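# Place gear and two bearing rings into holders

## Task

Take the gear and both bearing rings that sit on the white pads and set each into its matching holder, without disturbing the other parts already seated in theirs; then open the grippers so nothing is being held at the end.

## Robot and tools

ROBOT. Two six-joint arms, left_arm and right_arm, each ending in a parallel two-finger gripper. The fingers point along the gripper's +z axis and spread apart along its y axis. Each arm also carries a wrist camera on a mount near the gripper, which takes up some space around the hand.

FRAME. All printed poses share one scene frame: origin on the table top midway between the arms, +z up, +x reaching out over the table, and left_arm on the +y side. The names left and right do not refer to image sides. Arm bases in this frame: left_arm at (+0.038, +0.325, 0) m with quat_wxyz (+0.998, 0, 0, +0.057); right_arm at (+0.035, -0.265, 0) m with quat_wxyz (+0.997, 0, 0, -0.075).

THE ROW. Every motion command is a row of 14 numbers: left_arm's 6 joint angles then its opening, then right_arm's 6 joint angles then its opening. Both arms must be filled in even if only one should move; to keep a joint still, repeat its value from the latest "Joint targets" line. Joint order inside each arm is: shoulder (joint2), elbow (joint3), waist (joint1), wrist pitch (joint4), wrist yaw (joint5), wrist roll (joint6). Joint values are absolute target angles in radians, not offsets. Stated ranges: shoulder 0.000 to 3.142, elbow 0.000 to 3.142, waist -2.618 to 3.054, wrist pitch -1.571 to 1.571, wrist yaw -1.571 to 1.571, wrist roll -2.094 to 2.094. The true end can differ by up to 0.036 rad; a target beyond that margin, and farther out than the current angle, gets the call rejected. A target past the real end is clipped to it, and the result may then print "joint sent to its limit" (its absence does not prove there is more room). Opening is an absolute value from -1 (closed) to +1 (fully open, about 0.094 m pad gap). Optionally 12 more numbers from 0 to 1 may follow: per-joint stiffness scales, left_arm's 6 then right_arm's 6 in the same joint order; they persist until replaced.

TOOLS.
execute_actions(actions): a list of actions run one after another. Each action is a table of 1 to 15 rows, one row per 1/30 s control step; an action always lasts 15 steps (0.5 s), and a short table keeps repeating its final row. An empty list just reports state and images.
move(target, speed, blocking): target is one row as above. All joints of both arms travel in sync from where they are toward the targets, so grippers follow curved paths. speed (0.01 to 2 rad/s, default 0.5) caps the joint with the longest way to go. Paths take 0.5 to 10 s; longer ones are cut off at 10 s. Nothing avoids obstacles or the other arm. Finger openings are applied at the start. With blocking=false a result comes after 0.5 s while motion continues; before sending another move or actions, check with wait(0) until it ends, or call stop. The result adds a "move:" line: ending (done, off_target, moving, held, fault), limits=held or limits=none, and the joint farthest from target for each arm.
wait(seconds): 0 to 10 s, arms keep their last command; returns early if a running move finishes.
stop(): brakes a running move; needs some travel, more when fast. Fingers keep going.
zoom_image(camera, region): enlarges [x0, y0, x1, y1] pixels (origin top-left, at most 504 by 504) of the latest image of cam_head_left, cam_head_right, cam_high, cam_low, cam_left_wrist or cam_right_wrist. All are 504x504; the wrist cameras are fisheye.
read_manual(section): licence texts only.
finished_scene(scene): ends the current scene, irreversibly, after the last command has been held; report says whether the goal was met.

MOTION LIMITS. Each step, a joint's target is kept within a set lead of its measured angle: waist 0.202, shoulder 0.258, elbow 0.238, wrist pitch 0.573, wrist yaw and roll 0.522 rad. If targets would shift a gripper over 70 mm from where it is, all that arm's targets are pulled back proportionally. So long motions need several actions; anything left unfinished at the end of an action should be commanded again. Hands far from the base move fast even for small angle changes. Faster motion and targets set deeper past a contact both produce harder impacts.

RESULTS. The state line gives, per arm, end_effector_position (m) and end_effector_quat_wxyz in the scene frame; the position is the pinch point between the pads, about 1 cm short of the fingertips, and can be somewhat off at long reach. Joint positions and Joint velocities list each arm's joints in the order above, then pad gap in m. Joint targets shows what joints are currently being driven to. grip_measured is the measured opening on the command scale (each gripper may read off by about 1 mm). Joint torques are total drive outputs with offsets and noise. Action calls also list step readings; HELD marks steps where an arm's command was held back. "joint command not followed" means a clearance check altered some joint targets. FAULT lines mark an arm stop.

GRASPING. To hold something, command an opening below its grip_measured: about 0.03 lower for a firm grip, less for a gentle one. Pads push about 50 to 62 N at most, less on thin parts. Objects may be briefly tugged while held, and loose ones pushed.

AVOID. Knocking or dropping anything off the table, dropping or slipping parts, slamming into things, pressing hard, and letting the arms collide. Holding loads heats motors: MOTOR HOT appears at 75 °C, the arm halts at 90 °C, and at 100 °C it goes limp and falls. While you compose a reply the robot simply keeps its last command. Release both grippers before ending.

Each tool is called after "Call:" as name(argument=value, ...) on one line, values as JSON.

## Session

Call:
execute_actions(actions=[])

Scene clock: 0.00 s.
left_arm: end_effector_position=(+0.6090, +0.5409, +0.1921) grip_measured=+1.000 end_effector_quat_wxyz=(+0.660, -0.403, +0.616, +0.152) | right_arm: end_effector_position=(+0.1332, -0.5344, +0.1890) grip_measured=+1.000 end_effector_quat_wxyz=(+0.150, +0.457, +0.632, -0.608)
Joint names: [shoulder, elbow, waist, wrist pitch, wrist yaw, wrist roll]
Joint positions: left_arm=[ 2.16   1.406  0.075  0.652 -0.614 -0.412  0.094] | right_arm=[ 1.138  0.578 -0.44  -0.264  1.273  0.098  0.094]
Joint velocities: left_arm=[-0.002  0.002 -0.012 -0.11  -0.066  0.037  0.   ] | right_arm=[-0.007 -0.032 -0.002 -0.022 -0.037 -0.037  0.   ]
Joint torques (N m, as the arm reports them, + toward a larger angle): no reading
Joint targets: left_arm=[2.146 1.416 0.075 0.654 -0.616 -0.408] | right_arm=[1.130 0.591 -0.440 -0.259 1.286 0.102]
Joint stiffness scale: left_arm=[1. 1. 1. 1. 1. 1.] | right_arm=[1. 1. 1. 1. 1. 1.]

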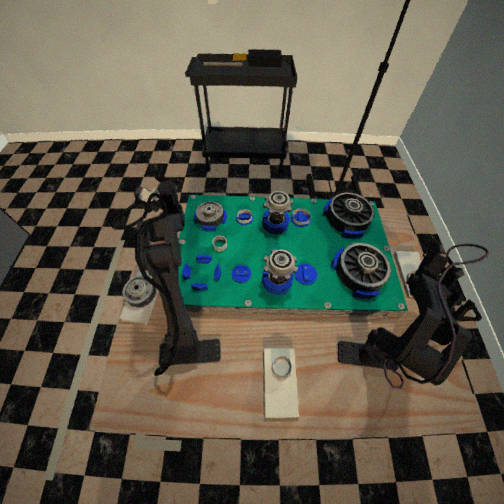

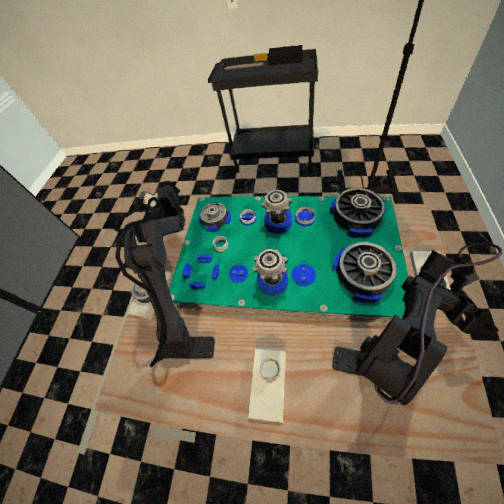

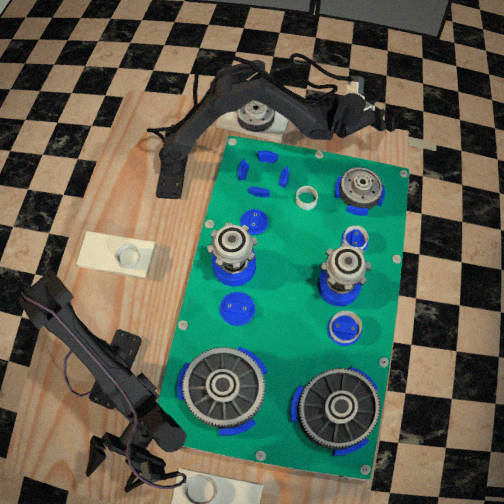

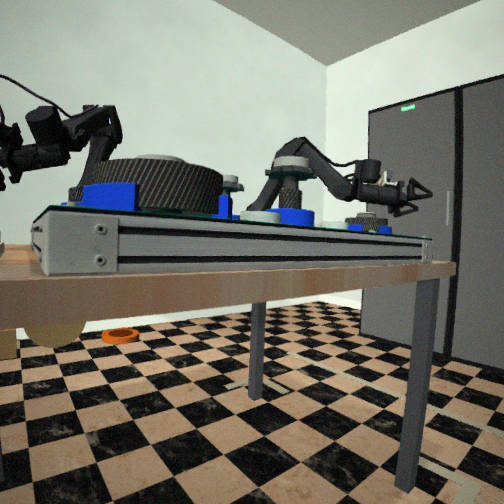

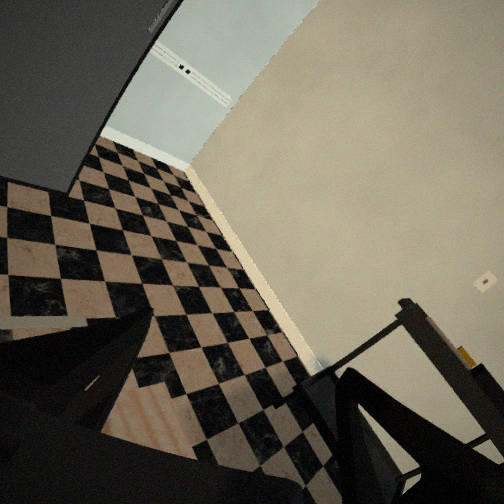

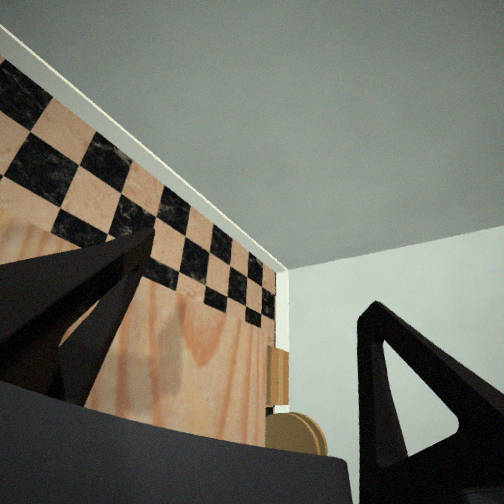

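Call:
zoom_image(camera="cam_high", region=[60, 80, 420, 360])

Call:
zoom_image(camera="cam_head_left", region=[100, 180, 440, 430])

Region (60, 80, 420, 360) of cam_high's 504x504 image, scaled by 1.400, with more detail than that image has.

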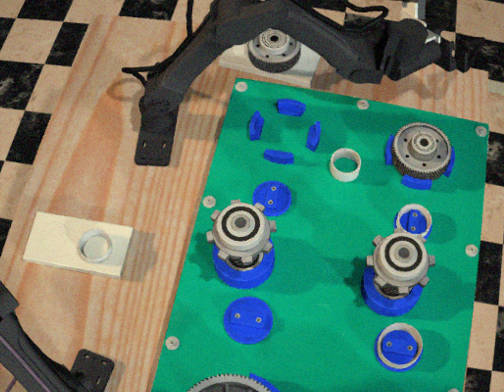

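Region (100, 180, 440, 430) of cam_head_left's 504x504 image, scaled by 1.482, with more detail than that image has; it fills the top 371 rows of this view, and the rest is white.

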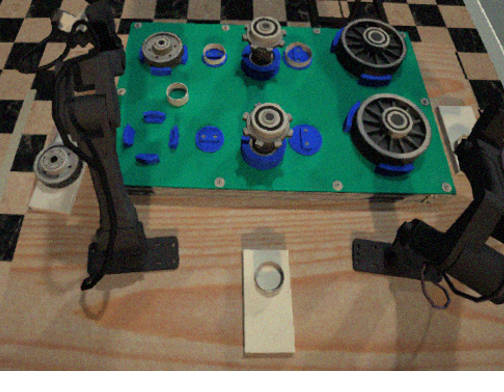

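Call:
move(target=[1.31,1.248,0.716,-1.509,0,0,1, 1.497,1.402,-0.46,-1.476,0,0,1], speed=1.0)

Scene clock: 6.43 s.
left_arm: end_effector_position=(+0.1773, +0.4784, +0.1699) grip_measured=+1.000 end_effector_quat_wxyz=(+0.001, -0.403, +0.915, +0.004) | right_arm: end_effector_position=(+0.2379, -0.4050, +0.1643) grip_measured=+1.000 end_effector_quat_wxyz=(-0.006, +0.298, +0.954, -0.005)
Joint names: [shoulder, elbow, waist, wrist pitch, wrist yaw, wrist roll]
Joint positions: left_arm=[ 1.33   1.262  0.707 -1.497 -0.007 -0.008  0.094] | right_arm=[ 1.49   1.373 -0.45  -1.461  0.013  0.006  0.094]
Joint velocities: left_arm=[ 0.002 -0.002  0.002  0.022 -0.066 -0.007  0.   ] | right_arm=[-0.007 -0.022  0.007 -0.022 -0.022  0.022  0.   ]
Joint torques (N m, as the arm reports them, + toward a larger angle): left_arm=[-4.93  5.13  0.68  0.21  0.02  0.06] | right_arm=[-4.45  6.91 -0.82 -0.07 -0.16 -0.07]
Joint targets: left_arm=[1.310 1.248 0.716 -1.509 0.000 0.000] | right_arm=[1.497 1.402 -0.460 -1.476 0.000 0.000]
Joint stiffness scale: left_arm=[1. 1. 1. 1. 1. 1.] | right_arm=[1. 1. 1. 1. 1. 1.]
move: off_target (right_arm); limits=none; left_arm: farthest joint: the shoulder, 0.020 radians from its target (0.850 radians at the start); right_arm: farthest joint: the elbow, 0.029 radians from its target (0.824 radians at the start)

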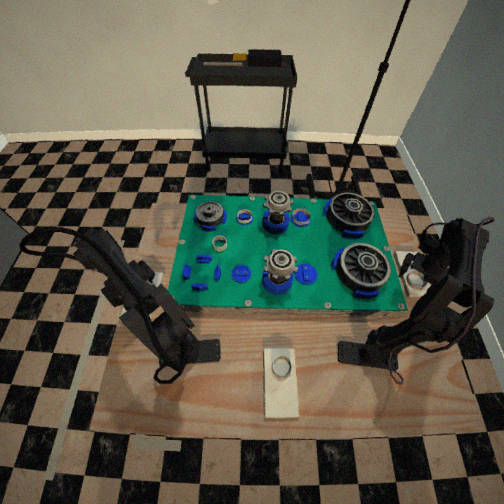

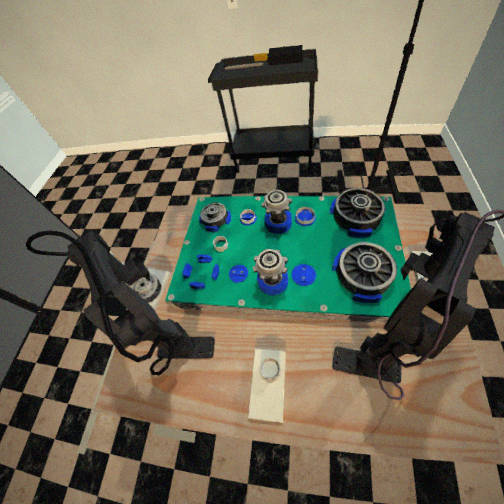

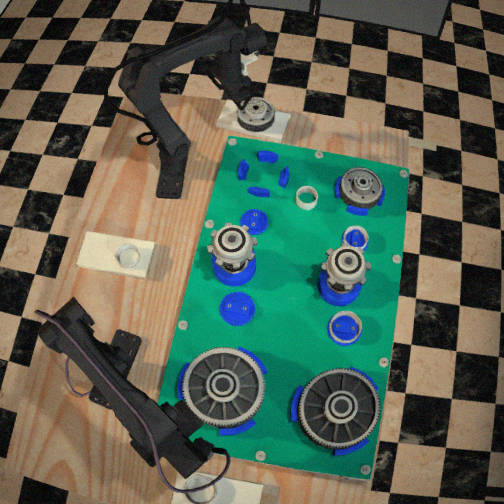

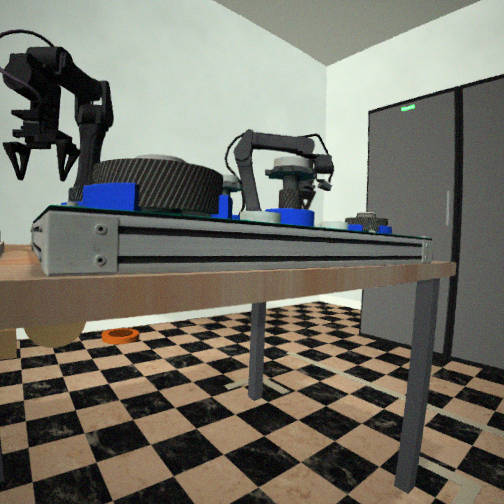

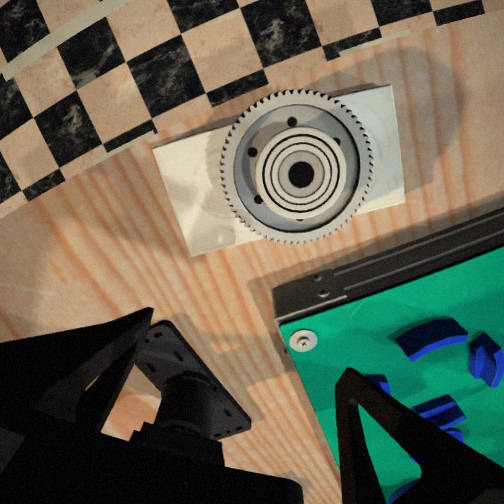

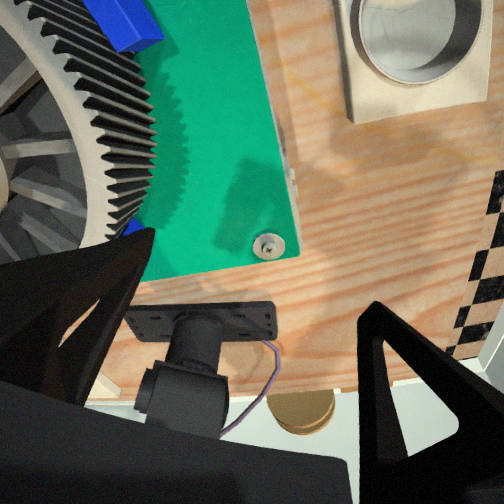

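Call:
move(target=[1.533,1.158,0.625,-1.195,0,0,1, 1.9125,1.597,-0.676,-1.255,0,0,1], speed=0.6)

Scene clock: 10.67 s.
left_arm: end_effector_position=(+0.2266, +0.5032, +0.1033) grip_measured=+1.000 end_effector_quat_wxyz=(-0.003, -0.369, +0.929, +0.002) | right_arm: end_effector_position=(+0.2700, -0.5203, +0.0901) grip_measured=+1.000 end_effector_quat_wxyz=(-0.027, +0.403, +0.915, +0.006)
Joint names: [shoulder, elbow, waist, wrist pitch, wrist yaw, wrist roll]
Joint positions: left_arm=[ 1.532  1.17   0.634 -1.212 -0.006 -0.007  0.094] | right_arm=[ 1.921  1.568 -0.674 -1.273  0.011  0.005  0.094]
Joint velocities: left_arm=[-0.007 -0.022 -0.012  0.007  0.007  0.007  0.   ] | right_arm=[ 0.002 -0.017 -0.012 -0.022 -0.066  0.022  0.   ]
Joint torques (N m, as the arm reports them, + toward a larger angle): left_arm=[-4.88  5.49 -0.72  0.52  0.03  0.06] | right_arm=[-9.77  6.83 -0.09  0.19 -0.14 -0.08]
Joint targets: left_arm=[1.533 1.158 0.625 -1.195 -0.000 -0.000] | right_arm=[1.912 1.597 -0.676 -1.255 -0.000 -0.000]
Joint stiffness scale: left_arm=[1. 1. 1. 1. 1. 1.] | right_arm=[1. 1. 1. 1. 1. 1.]
move: off_target (right_arm); limits=none; left_arm: farthest joint: the wrist pitch, 0.017 radians from its target (0.303 radians at the start); right_arm: farthest joint: the elbow, 0.029 radians from its target (0.224 radians at the start)

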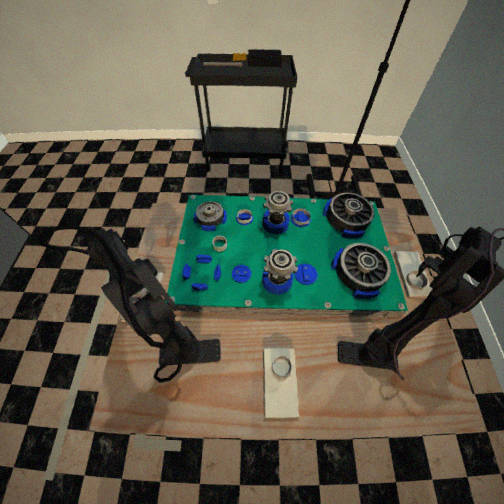

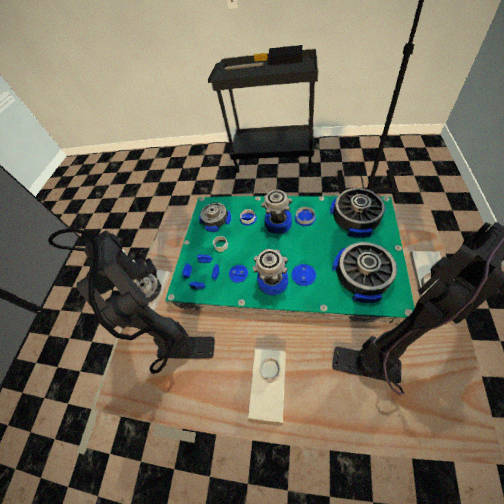

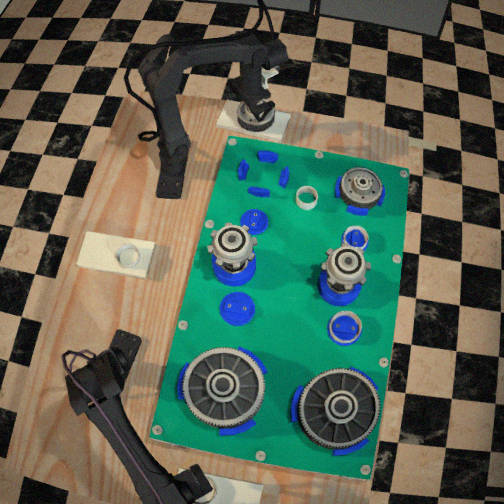

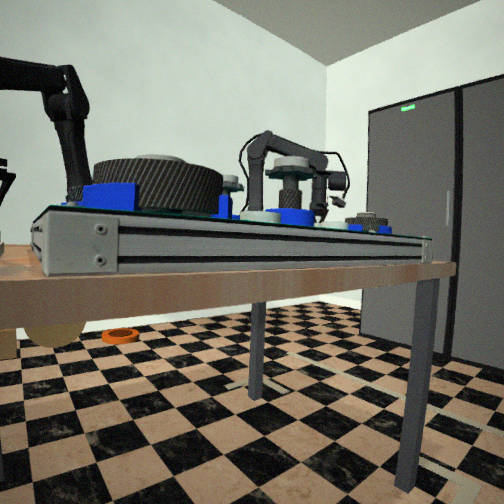

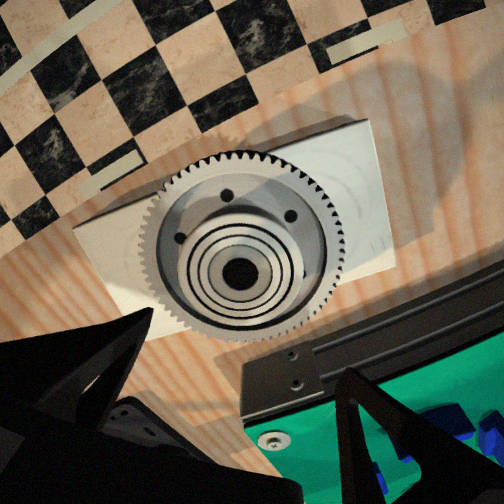

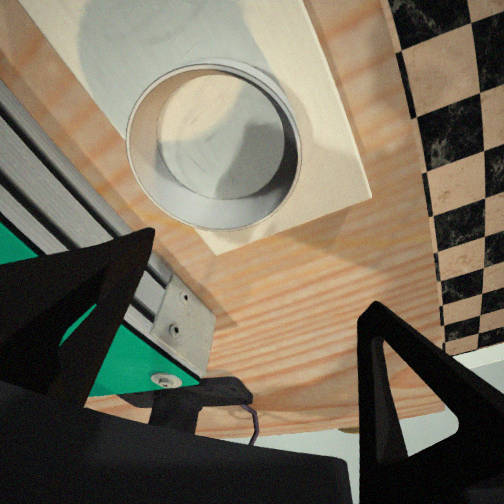

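Call:
move(target=[1.592,1.122,0.701,-1.097,0,0,1, 1.951,1.611,-0.56,-1.176,0,0.85,1], speed=0.6)

Scene clock: 16.53 s.
left_arm: end_effector_position=(+0.2252, +0.5236, +0.0819) grip_measured=+1.000 end_effector_quat_wxyz=(+0.003, -0.396, +0.918, +0.004) | right_arm: end_effector_position=(+0.3136, -0.5081, +0.0842) grip_measured=+1.000 end_effector_quat_wxyz=(+0.006, +0.704, +0.710, -0.003)
Joint names: [shoulder, elbow, waist, wrist pitch, wrist yaw, wrist roll]
Joint positions: left_arm=[ 1.585  1.136  0.692 -1.113 -0.006 -0.007  0.094] | right_arm=[ 1.948  1.583 -0.567 -1.194  0.007  0.844  0.094]
Joint velocities: left_arm=[-0.012 -0.017 -0.002  0.037 -0.022 -0.007  0.   ] | right_arm=[-0.012  0.002  0.007 -0.051  0.007  0.022  0.   ]
Joint torques (N m, as the arm reports them, + toward a larger angle): left_arm=[-4.91  5.12  0.82  0.58  0.01  0.07] | right_arm=[-9.01  6.96  0.61  0.29 -0.11  0.07]
Joint targets: left_arm=[1.592 1.122 0.701 -1.097 -0.000 0.000] | right_arm=[1.951 1.611 -0.560 -1.176 -0.000 0.850]
Joint stiffness scale: left_arm=[1. 1. 1. 1. 1. 1.] | right_arm=[1. 1. 1. 1. 1. 1.]
move: off_target (right_arm); limits=none; left_arm: farthest joint: the wrist pitch, 0.016 radians from its target (0.114 radians at the start); right_arm: farthest joint: the elbow, 0.028 radians from its target (0.043 radians at the start)

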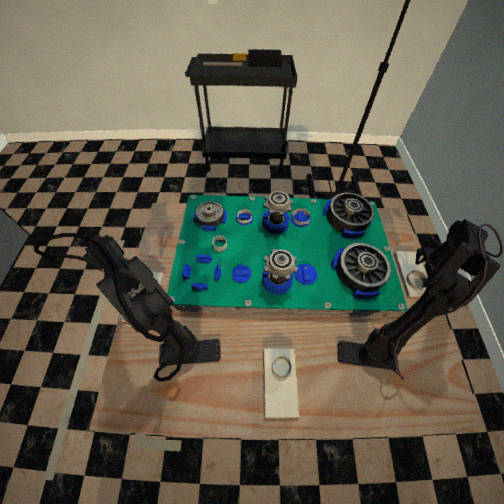

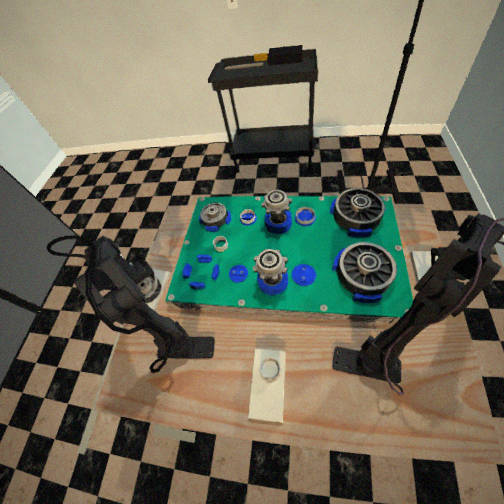

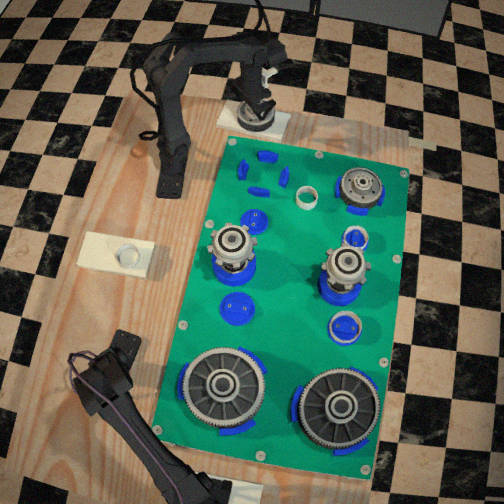

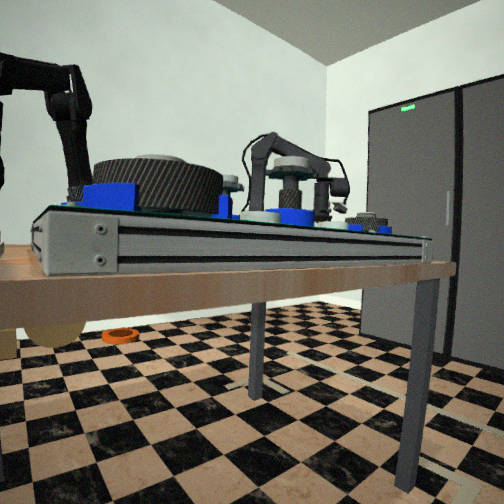

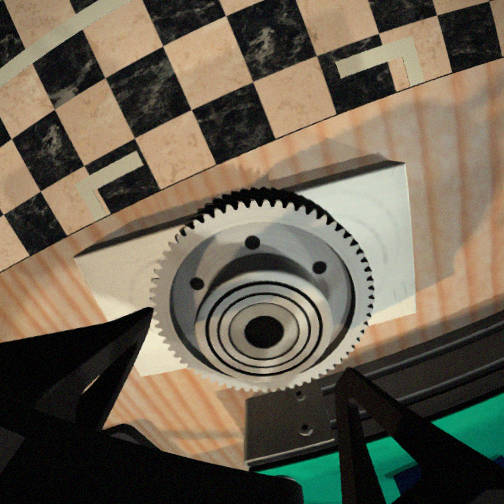

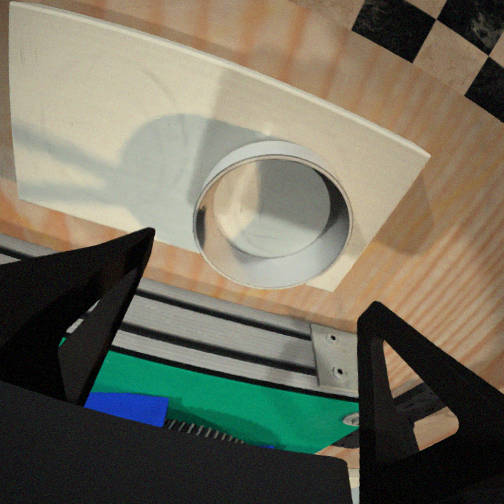

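Call:
zoom_image(camera="cam_low", region=[200, 140, 420, 250])

Call:
zoom_image(camera="cam_head_right", region=[110, 190, 330, 320])

Region (200, 140, 420, 250) of cam_low's 504x504 image, scaled by 2.291, with more detail than that image has.

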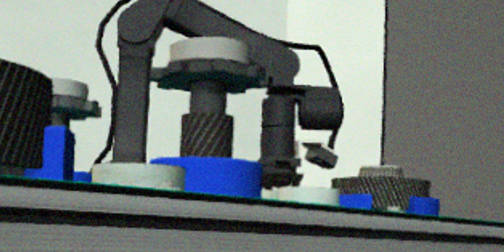

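Region (110, 190, 330, 320) of cam_head_right's 504x504 image, scaled by 2.291, with more detail than that image has; it fills the top 298 rows of this view, and the rest is white.

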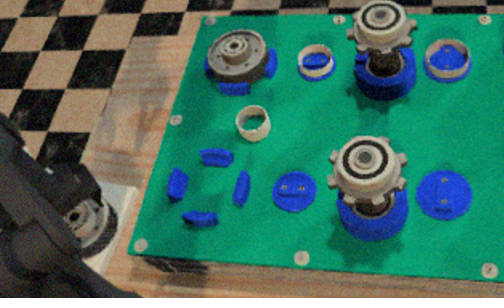

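Call:
move(target=[1.628,1.090,0.672,-1.029,0,0,0.75, 1.980,1.515,-0.581,-1.076,0,0.85,1], speed=0.2)

Scene clock: 20.33 s.
left_arm: end_effector_position=(+0.2287, +0.5236, +0.0678) grip_measured=+0.751 end_effector_quat_wxyz=(-0.002, -0.391, +0.920, +0.003) | right_arm: end_effector_position=(+0.3157, -0.5126, +0.0570) grip_measured=+1.000 end_effector_quat_wxyz=(+0.008, +0.706, +0.708, -0.003)
Joint names: [shoulder, elbow, waist, wrist pitch, wrist yaw, wrist roll]
Joint positions: left_arm=[ 1.616  1.11   0.682 -1.066 -0.008 -0.007  0.082] | right_arm=[ 1.98   1.519 -0.573 -1.094  0.007  0.844  0.094]
Joint velocities: left_arm=[ 0.002 -0.022 -0.022 -0.007 -0.037 -0.022 -0.001] | right_arm=[ 0.002  0.017 -0.007 -0.081  0.022  0.022  0.   ]
Joint torques (N m, as the arm reports them, + toward a larger angle): left_arm=[-4.68  4.47 -0.67  0.8   0.04  0.06] | right_arm=[-9.54  4.72 -0.77  0.3  -0.08  0.05]
Joint targets: left_arm=[1.628 1.090 0.672 -1.029 -0.000 -0.000] | right_arm=[1.980 1.515 -0.581 -1.076 0.000 0.850]
Joint stiffness scale: left_arm=[1. 1. 1. 1. 1. 1.] | right_arm=[1. 1. 1. 1. 1. 1.]
move: off_target (left_arm); limits=none; left_arm: farthest joint: the wrist pitch, 0.037 radians from its target (0.084 radians at the start); right_arm: farthest joint: the wrist pitch, 0.018 radians from its target (0.118 radians at the start)

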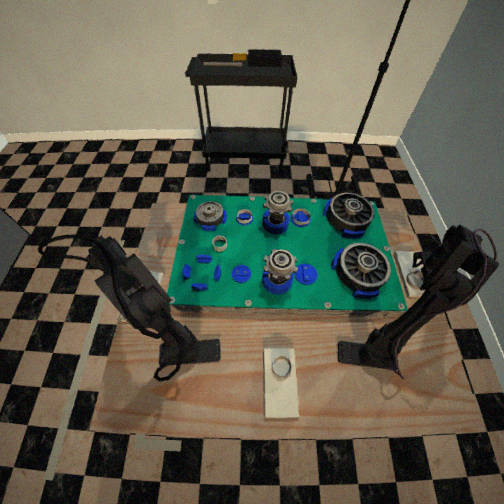

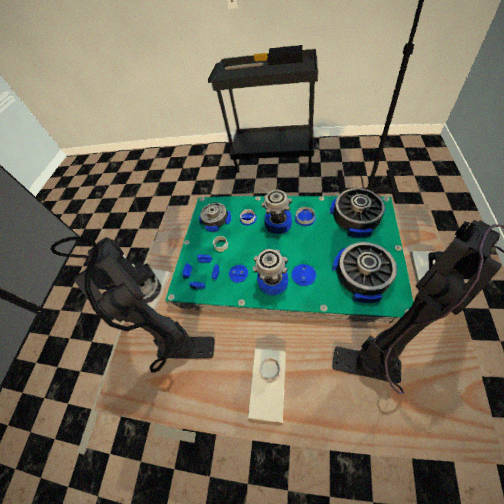

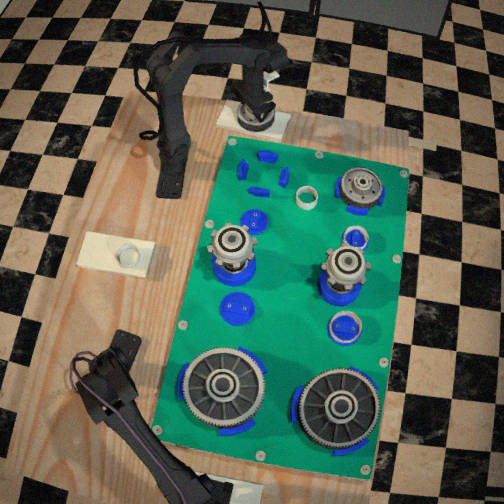

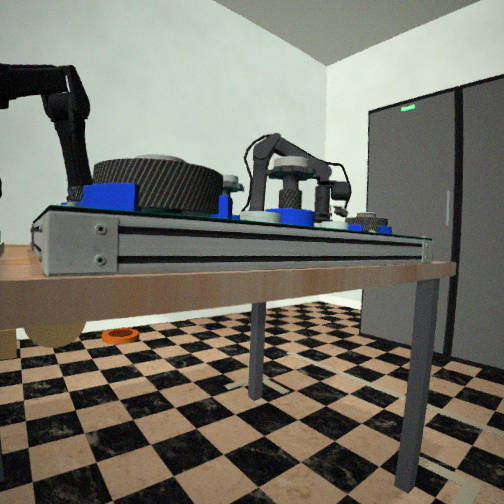

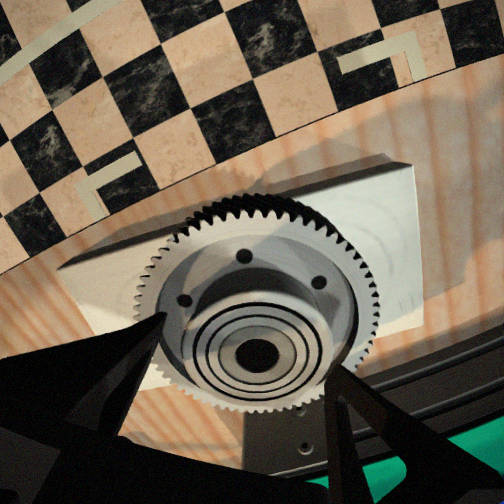

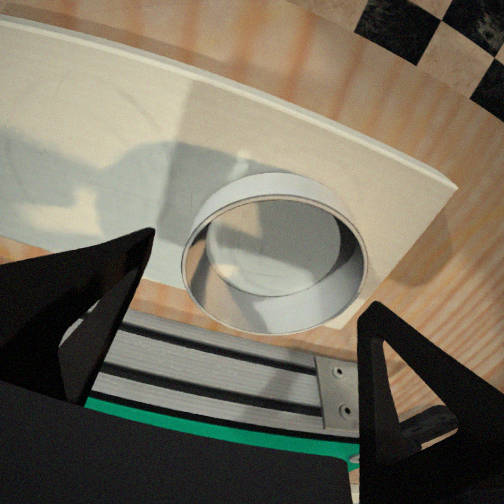

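Call:
zoom_image(camera="cam_left_wrist", region=[110, 200, 410, 450])

Region (110, 200, 410, 450) of cam_left_wrist's 504x504 image, scaled by 1.680, with more detail than that image has.

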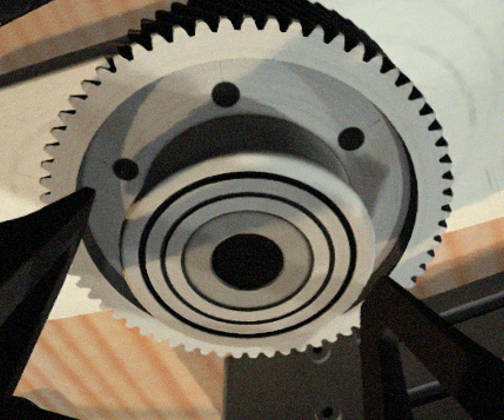

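Call:
execute_actions(actions=[[[1.612,1.110,0.665,-1.05,0,0,0.56, 1.980,1.515,-0.586,-1.076,0,0.85,1]]])

Call:
move(target=[1.646,1.079,0.665,-1.009,0,0,0.56, 1.990,1.440,-0.586,-0.991,0,0.85,1], speed=0.15)

Scene clock: 22.13 s.
left_arm: end_effector_position=(+0.2307, +0.5221, +0.0678) grip_measured=+0.562 end_effector_quat_wxyz=(-0.001, -0.387, +0.922, +0.003) | right_arm: end_effector_position=(+0.3146, -0.5140, +0.0570) grip_measured=+1.000 end_effector_quat_wxyz=(+0.008, +0.708, +0.707, -0.003)
Joint names: [shoulder, elbow, waist, wrist pitch, wrist yaw, wrist roll]
Joint positions: left_arm=[ 1.616  1.11   0.674 -1.065 -0.006 -0.007  0.073] | right_arm=[ 1.98   1.519 -0.578 -1.094  0.007  0.845  0.094]
Joint velocities: left_arm=[-0.017 -0.012  0.007  0.022  0.007 -0.022 -0.   ] | right_arm=[ 0.002 -0.032  0.002 -0.022 -0.051 -0.037  0.   ]
Joint torques (N m, as the arm reports them, + toward a larger angle): left_arm=[-5.84  6.26 -0.73  0.52  0.04  0.05] | right_arm=[-9.54  4.72 -0.74  0.3  -0.1   0.06]
Joint targets: left_arm=[1.612 1.110 0.665 -1.050 0.000 -0.000] | right_arm=[1.980 1.515 -0.586 -1.076 -0.000 0.850]
Joint stiffness scale: left_arm=[1. 1. 1. 1. 1. 1.] | right_arm=[1. 1. 1. 1. 1. 1.]
Step readings (joint positions):
0: left_arm=[1.616 1.110 0.682 -1.066 -0.008 -0.007] | right_arm=[1.980 1.519 -0.573 -1.094 0.007 0.844]
1: left_arm=[1.616 1.110 0.681 -1.066 -0.008 -0.007] | right_arm=[1.980 1.519 -0.573 -1.094 0.007 0.844]
2: left_arm=[1.616 1.110 0.679 -1.065 -0.008 -0.007] | right_arm=[1.980 1.519 -0.573 -1.094 0.007 0.844]
4: left_arm=[1.616 1.110 0.675 -1.065 -0.007 -0.007] | right_arm=[1.980 1.519 -0.575 -1.094 0.007 0.844]
8: left_arm=[1.616 1.110 0.674 -1.065 -0.006 -0.007] | right_arm=[1.980 1.519 -0.578 -1.094 0.007 0.845]
15: Joint positions above

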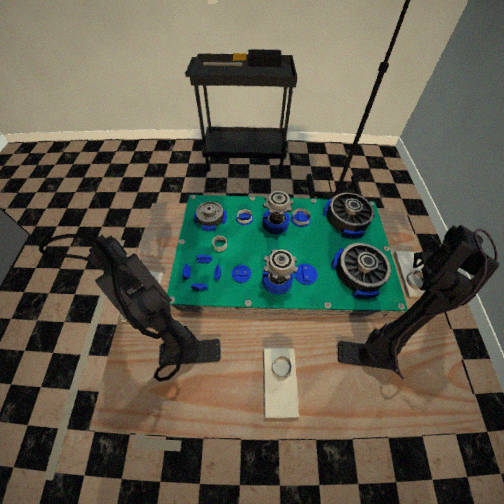

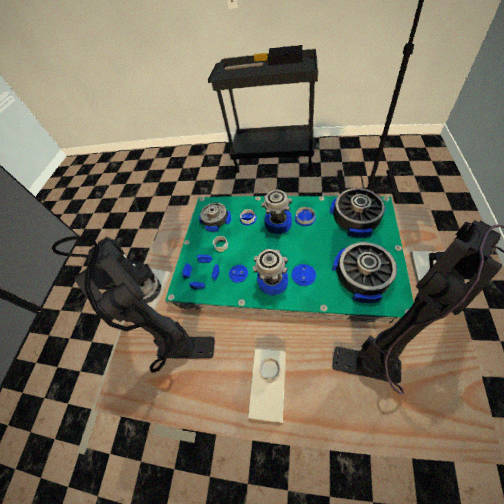

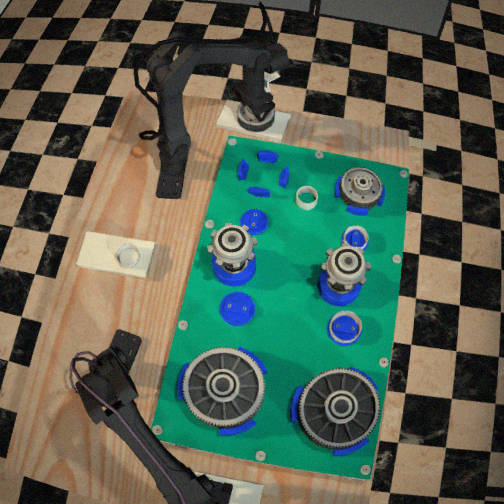

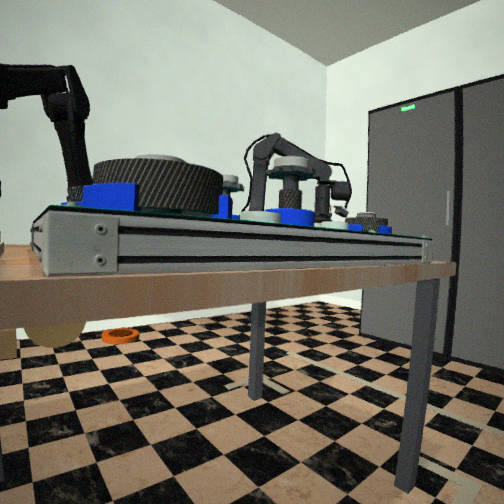

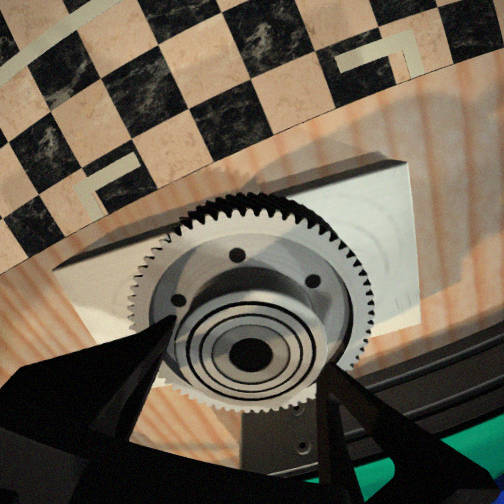

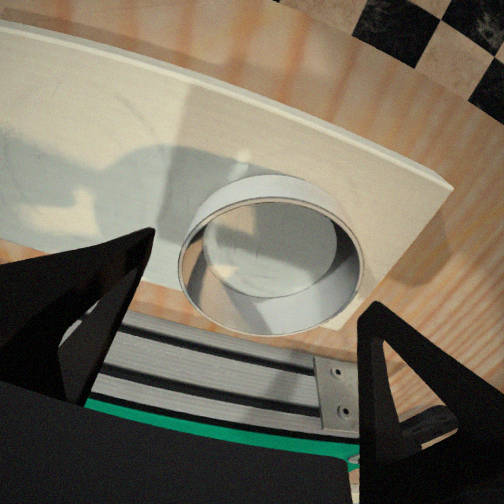

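Scene clock: 23.40 s.
left_arm: end_effector_position=(+0.2324, +0.5236, +0.0669) grip_measured=+0.561 end_effector_quat_wxyz=(+0.002, -0.385, +0.923, +0.004) | right_arm: end_effector_position=(+0.3130, -0.5125, +0.0378) grip_measured=+1.000 end_effector_quat_wxyz=(+0.012, +0.708, +0.706, -0.002)
Joint names: [shoulder, elbow, waist, wrist pitch, wrist yaw, wrist roll]
Joint positions: left_arm=[ 1.619  1.11   0.674 -1.055 -0.005 -0.003  0.073] | right_arm=[ 1.984  1.446 -0.578 -1.009  0.006  0.845  0.094]
Joint velocities: left_arm=[-0.007 -0.002 -0.002 -0.037 -0.051  0.051  0.001] | right_arm=[-0.007 -0.017  0.017 -0.066  0.022  0.007  0.   ]
Joint torques (N m, as the arm reports them, + toward a larger angle): left_arm=[-3.74  3.57 -0.66  0.94  0.01  0.  ] | right_arm=[-8.93  4.43 -0.73  0.32 -0.07  0.05]
Joint targets: left_arm=[1.646 1.079 0.665 -1.009 -0.000 0.000] | right_arm=[1.990 1.440 -0.586 -0.991 0.000 0.850]
Joint stiffness scale: left_arm=[1. 1. 1. 1. 1. 1.] | right_arm=[1. 1. 1. 1. 1. 1.]
move: off_target (left_arm); limits=none; left_arm: farthest joint: the wrist pitch, 0.046 radians from its target (0.056 radians at the start); right_arm: farthest joint: the wrist pitch, 0.018 radians from its target (0.103 radians at the start)

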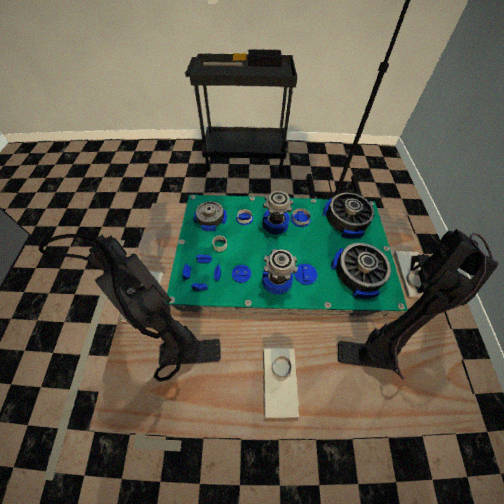

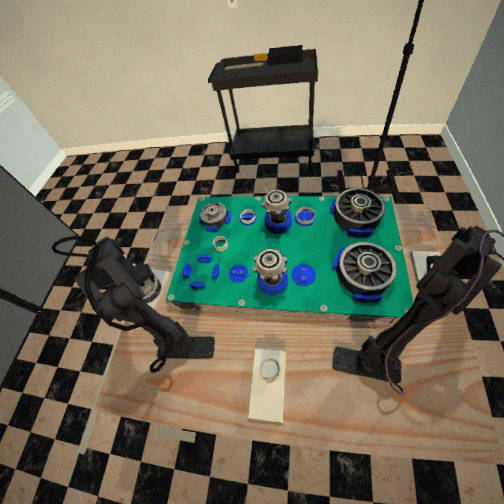

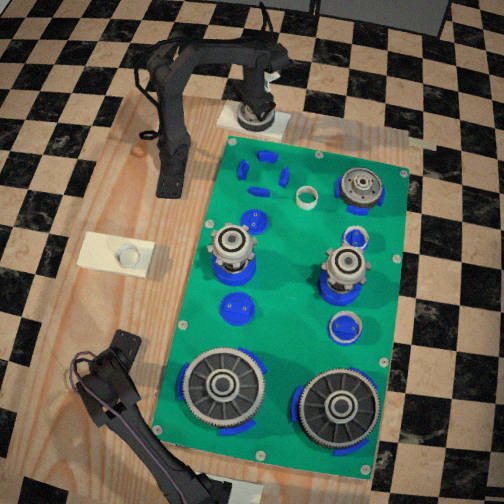

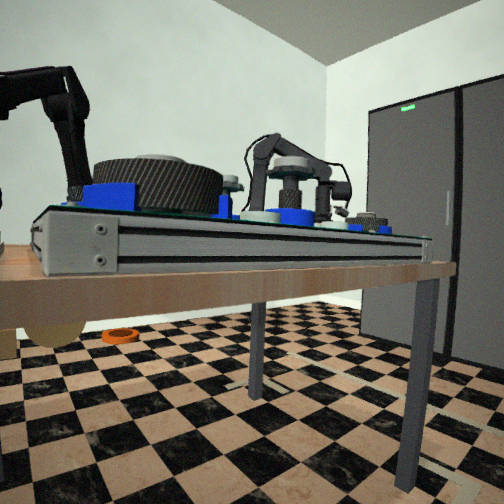

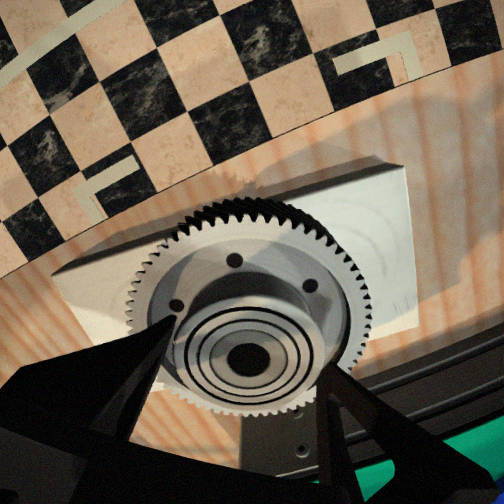

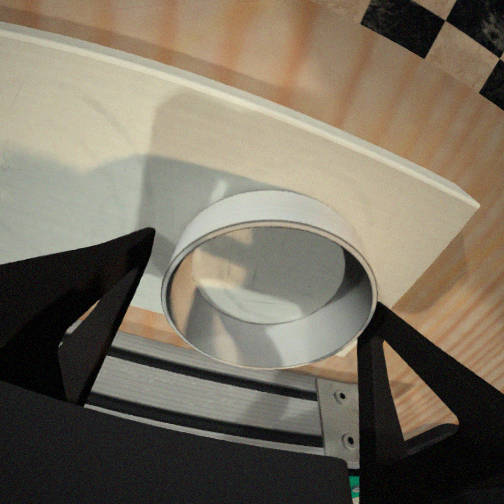

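Call:
execute_actions(actions=[[[1.615,1.112,0.668,-1.045,0,0,0.5, 1.990,1.440,-0.582,-0.991,0,0.85,0.8]],[[1.615,1.112,0.668,-1.045,0,0,0.42, 1.990,1.440,-0.582,-0.991,0,0.85,0.66]]])

Scene clock: 24.83 s.
left_arm: end_effector_position=(+0.2319, +0.5241, +0.0669) grip_measured=+0.422 end_effector_quat_wxyz=(+0.001, -0.385, +0.923, +0.005) | right_arm: end_effector_position=(+0.3132, -0.5127, +0.0378) grip_measured=+0.662 end_effector_quat_wxyz=(+0.012, +0.708, +0.706, -0.002)
Joint names: [shoulder, elbow, waist, wrist pitch, wrist yaw, wrist roll]
Joint positions: left_arm=[ 1.619  1.11   0.674 -1.055 -0.009 -0.003  0.067] | right_arm=[ 1.984  1.446 -0.578 -1.009  0.006  0.845  0.078]
Joint velocities: left_arm=[ 0.002  0.012  0.007 -0.022 -0.066  0.007 -0.   ] | right_arm=[-0.007  0.007  0.007 -0.022 -0.037 -0.007 -0.001]
Joint torques (N m, as the arm reports them, + toward a larger angle): left_arm=[-6.01  6.49 -0.4   0.49  0.05  0.01] | right_arm=[-8.92  4.46 -0.33  0.31 -0.08  0.05]
Joint targets: left_arm=[1.615 1.112 0.668 -1.045 0.000 -0.000] | right_arm=[1.990 1.440 -0.582 -0.991 -0.000 0.850]
Joint stiffness scale: left_arm=[1. 1. 1. 1. 1. 1.] | right_arm=[1. 1. 1. 1. 1. 1.]
Step readings (joint positions; steps 1 to 15: 1st action; 16 to 30: 2nd action):
0: left_arm=[1.619 1.110 0.674 -1.055 -0.005 -0.003] | right_arm=[1.984 1.446 -0.578 -1.009 0.006 0.845]
1: left_arm=[1.619 1.110 0.674 -1.055 -0.003 -0.003] | right_arm=[1.984 1.446 -0.578 -1.009 0.006 0.845]
2: left_arm=[1.619 1.110 0.674 -1.055 -0.001 -0.003] | right_arm=[1.984 1.446 -0.578 -1.009 0.006 0.845]
4: left_arm=[1.619 1.110 0.674 -1.055 -0.001 -0.003] | right_arm=[1.984 1.446 -0.578 -1.009 0.006 0.845]
8: left_arm=[1.619 1.110 0.674 -1.055 -0.001 -0.003] | right_arm=[1.984 1.446 -0.578 -1.009 0.006 0.845]
15: left_arm=[1.619 1.110 0.674 -1.055 -0.001 -0.003] | right_arm=[1.984 1.446 -0.578 -1.009 0.006 0.845]
16: left_arm=[1.619 1.110 0.674 -1.055 -0.004 -0.003] | right_arm=[1.984 1.446 -0.578 -1.009 0.006 0.845]
17: left_arm=[1.619 1.110 0.674 -1.055 -0.008 -0.003] | right_arm=[1.984 1.446 -0.578 -1.009 0.006 0.845]
19: left_arm=[1.619 1.110 0.674 -1.055 -0.009 -0.003] | right_arm=[1.984 1.446 -0.578 -1.009 0.006 0.845]
23: left_arm=[1.619 1.110 0.674 -1.055 -0.009 -0.003] | right_arm=[1.984 1.446 -0.578 -1.009 0.006 0.845]
30: Joint positions above

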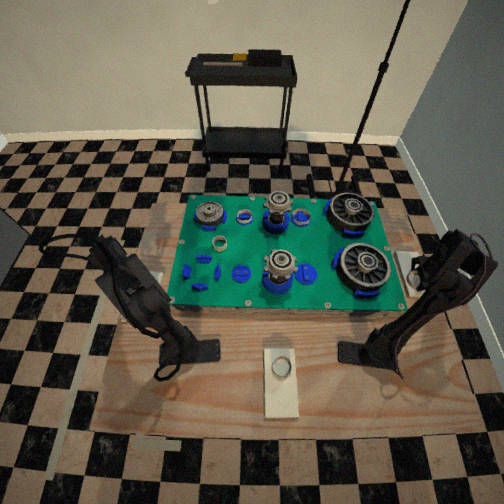

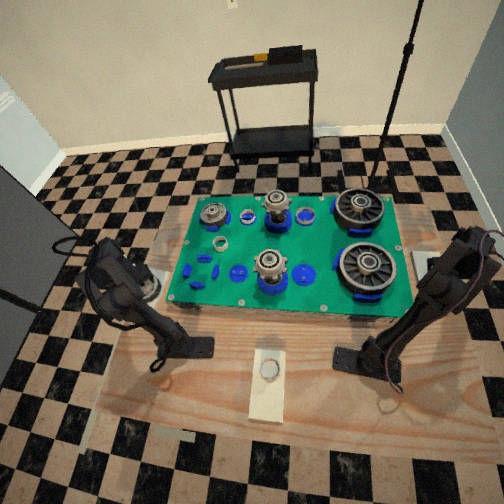

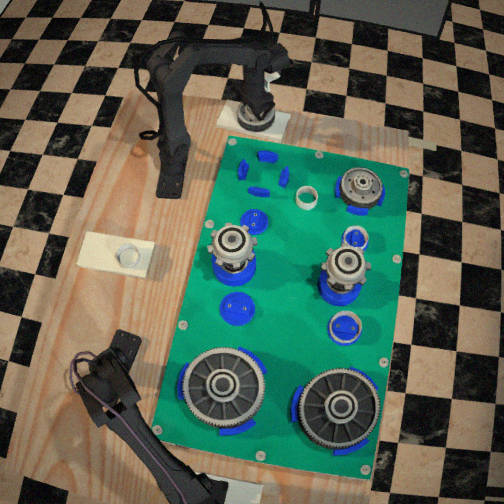

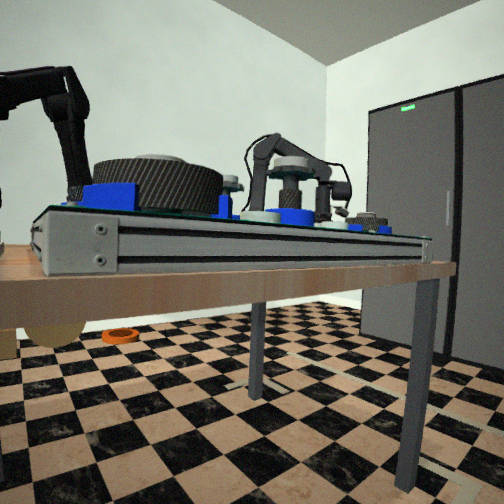

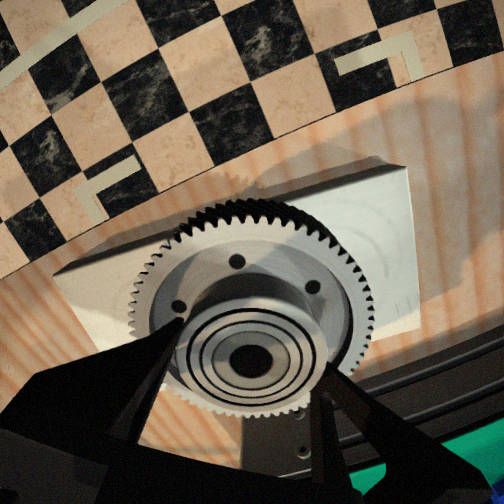

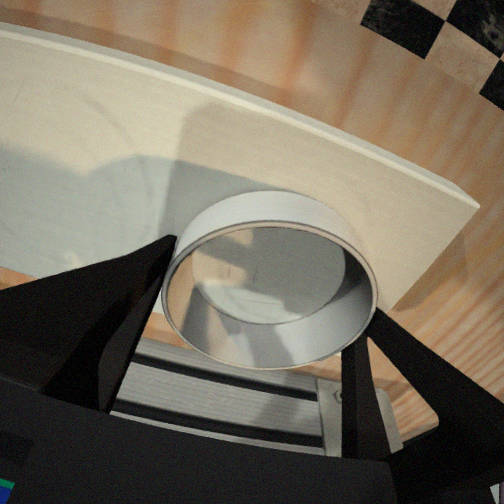

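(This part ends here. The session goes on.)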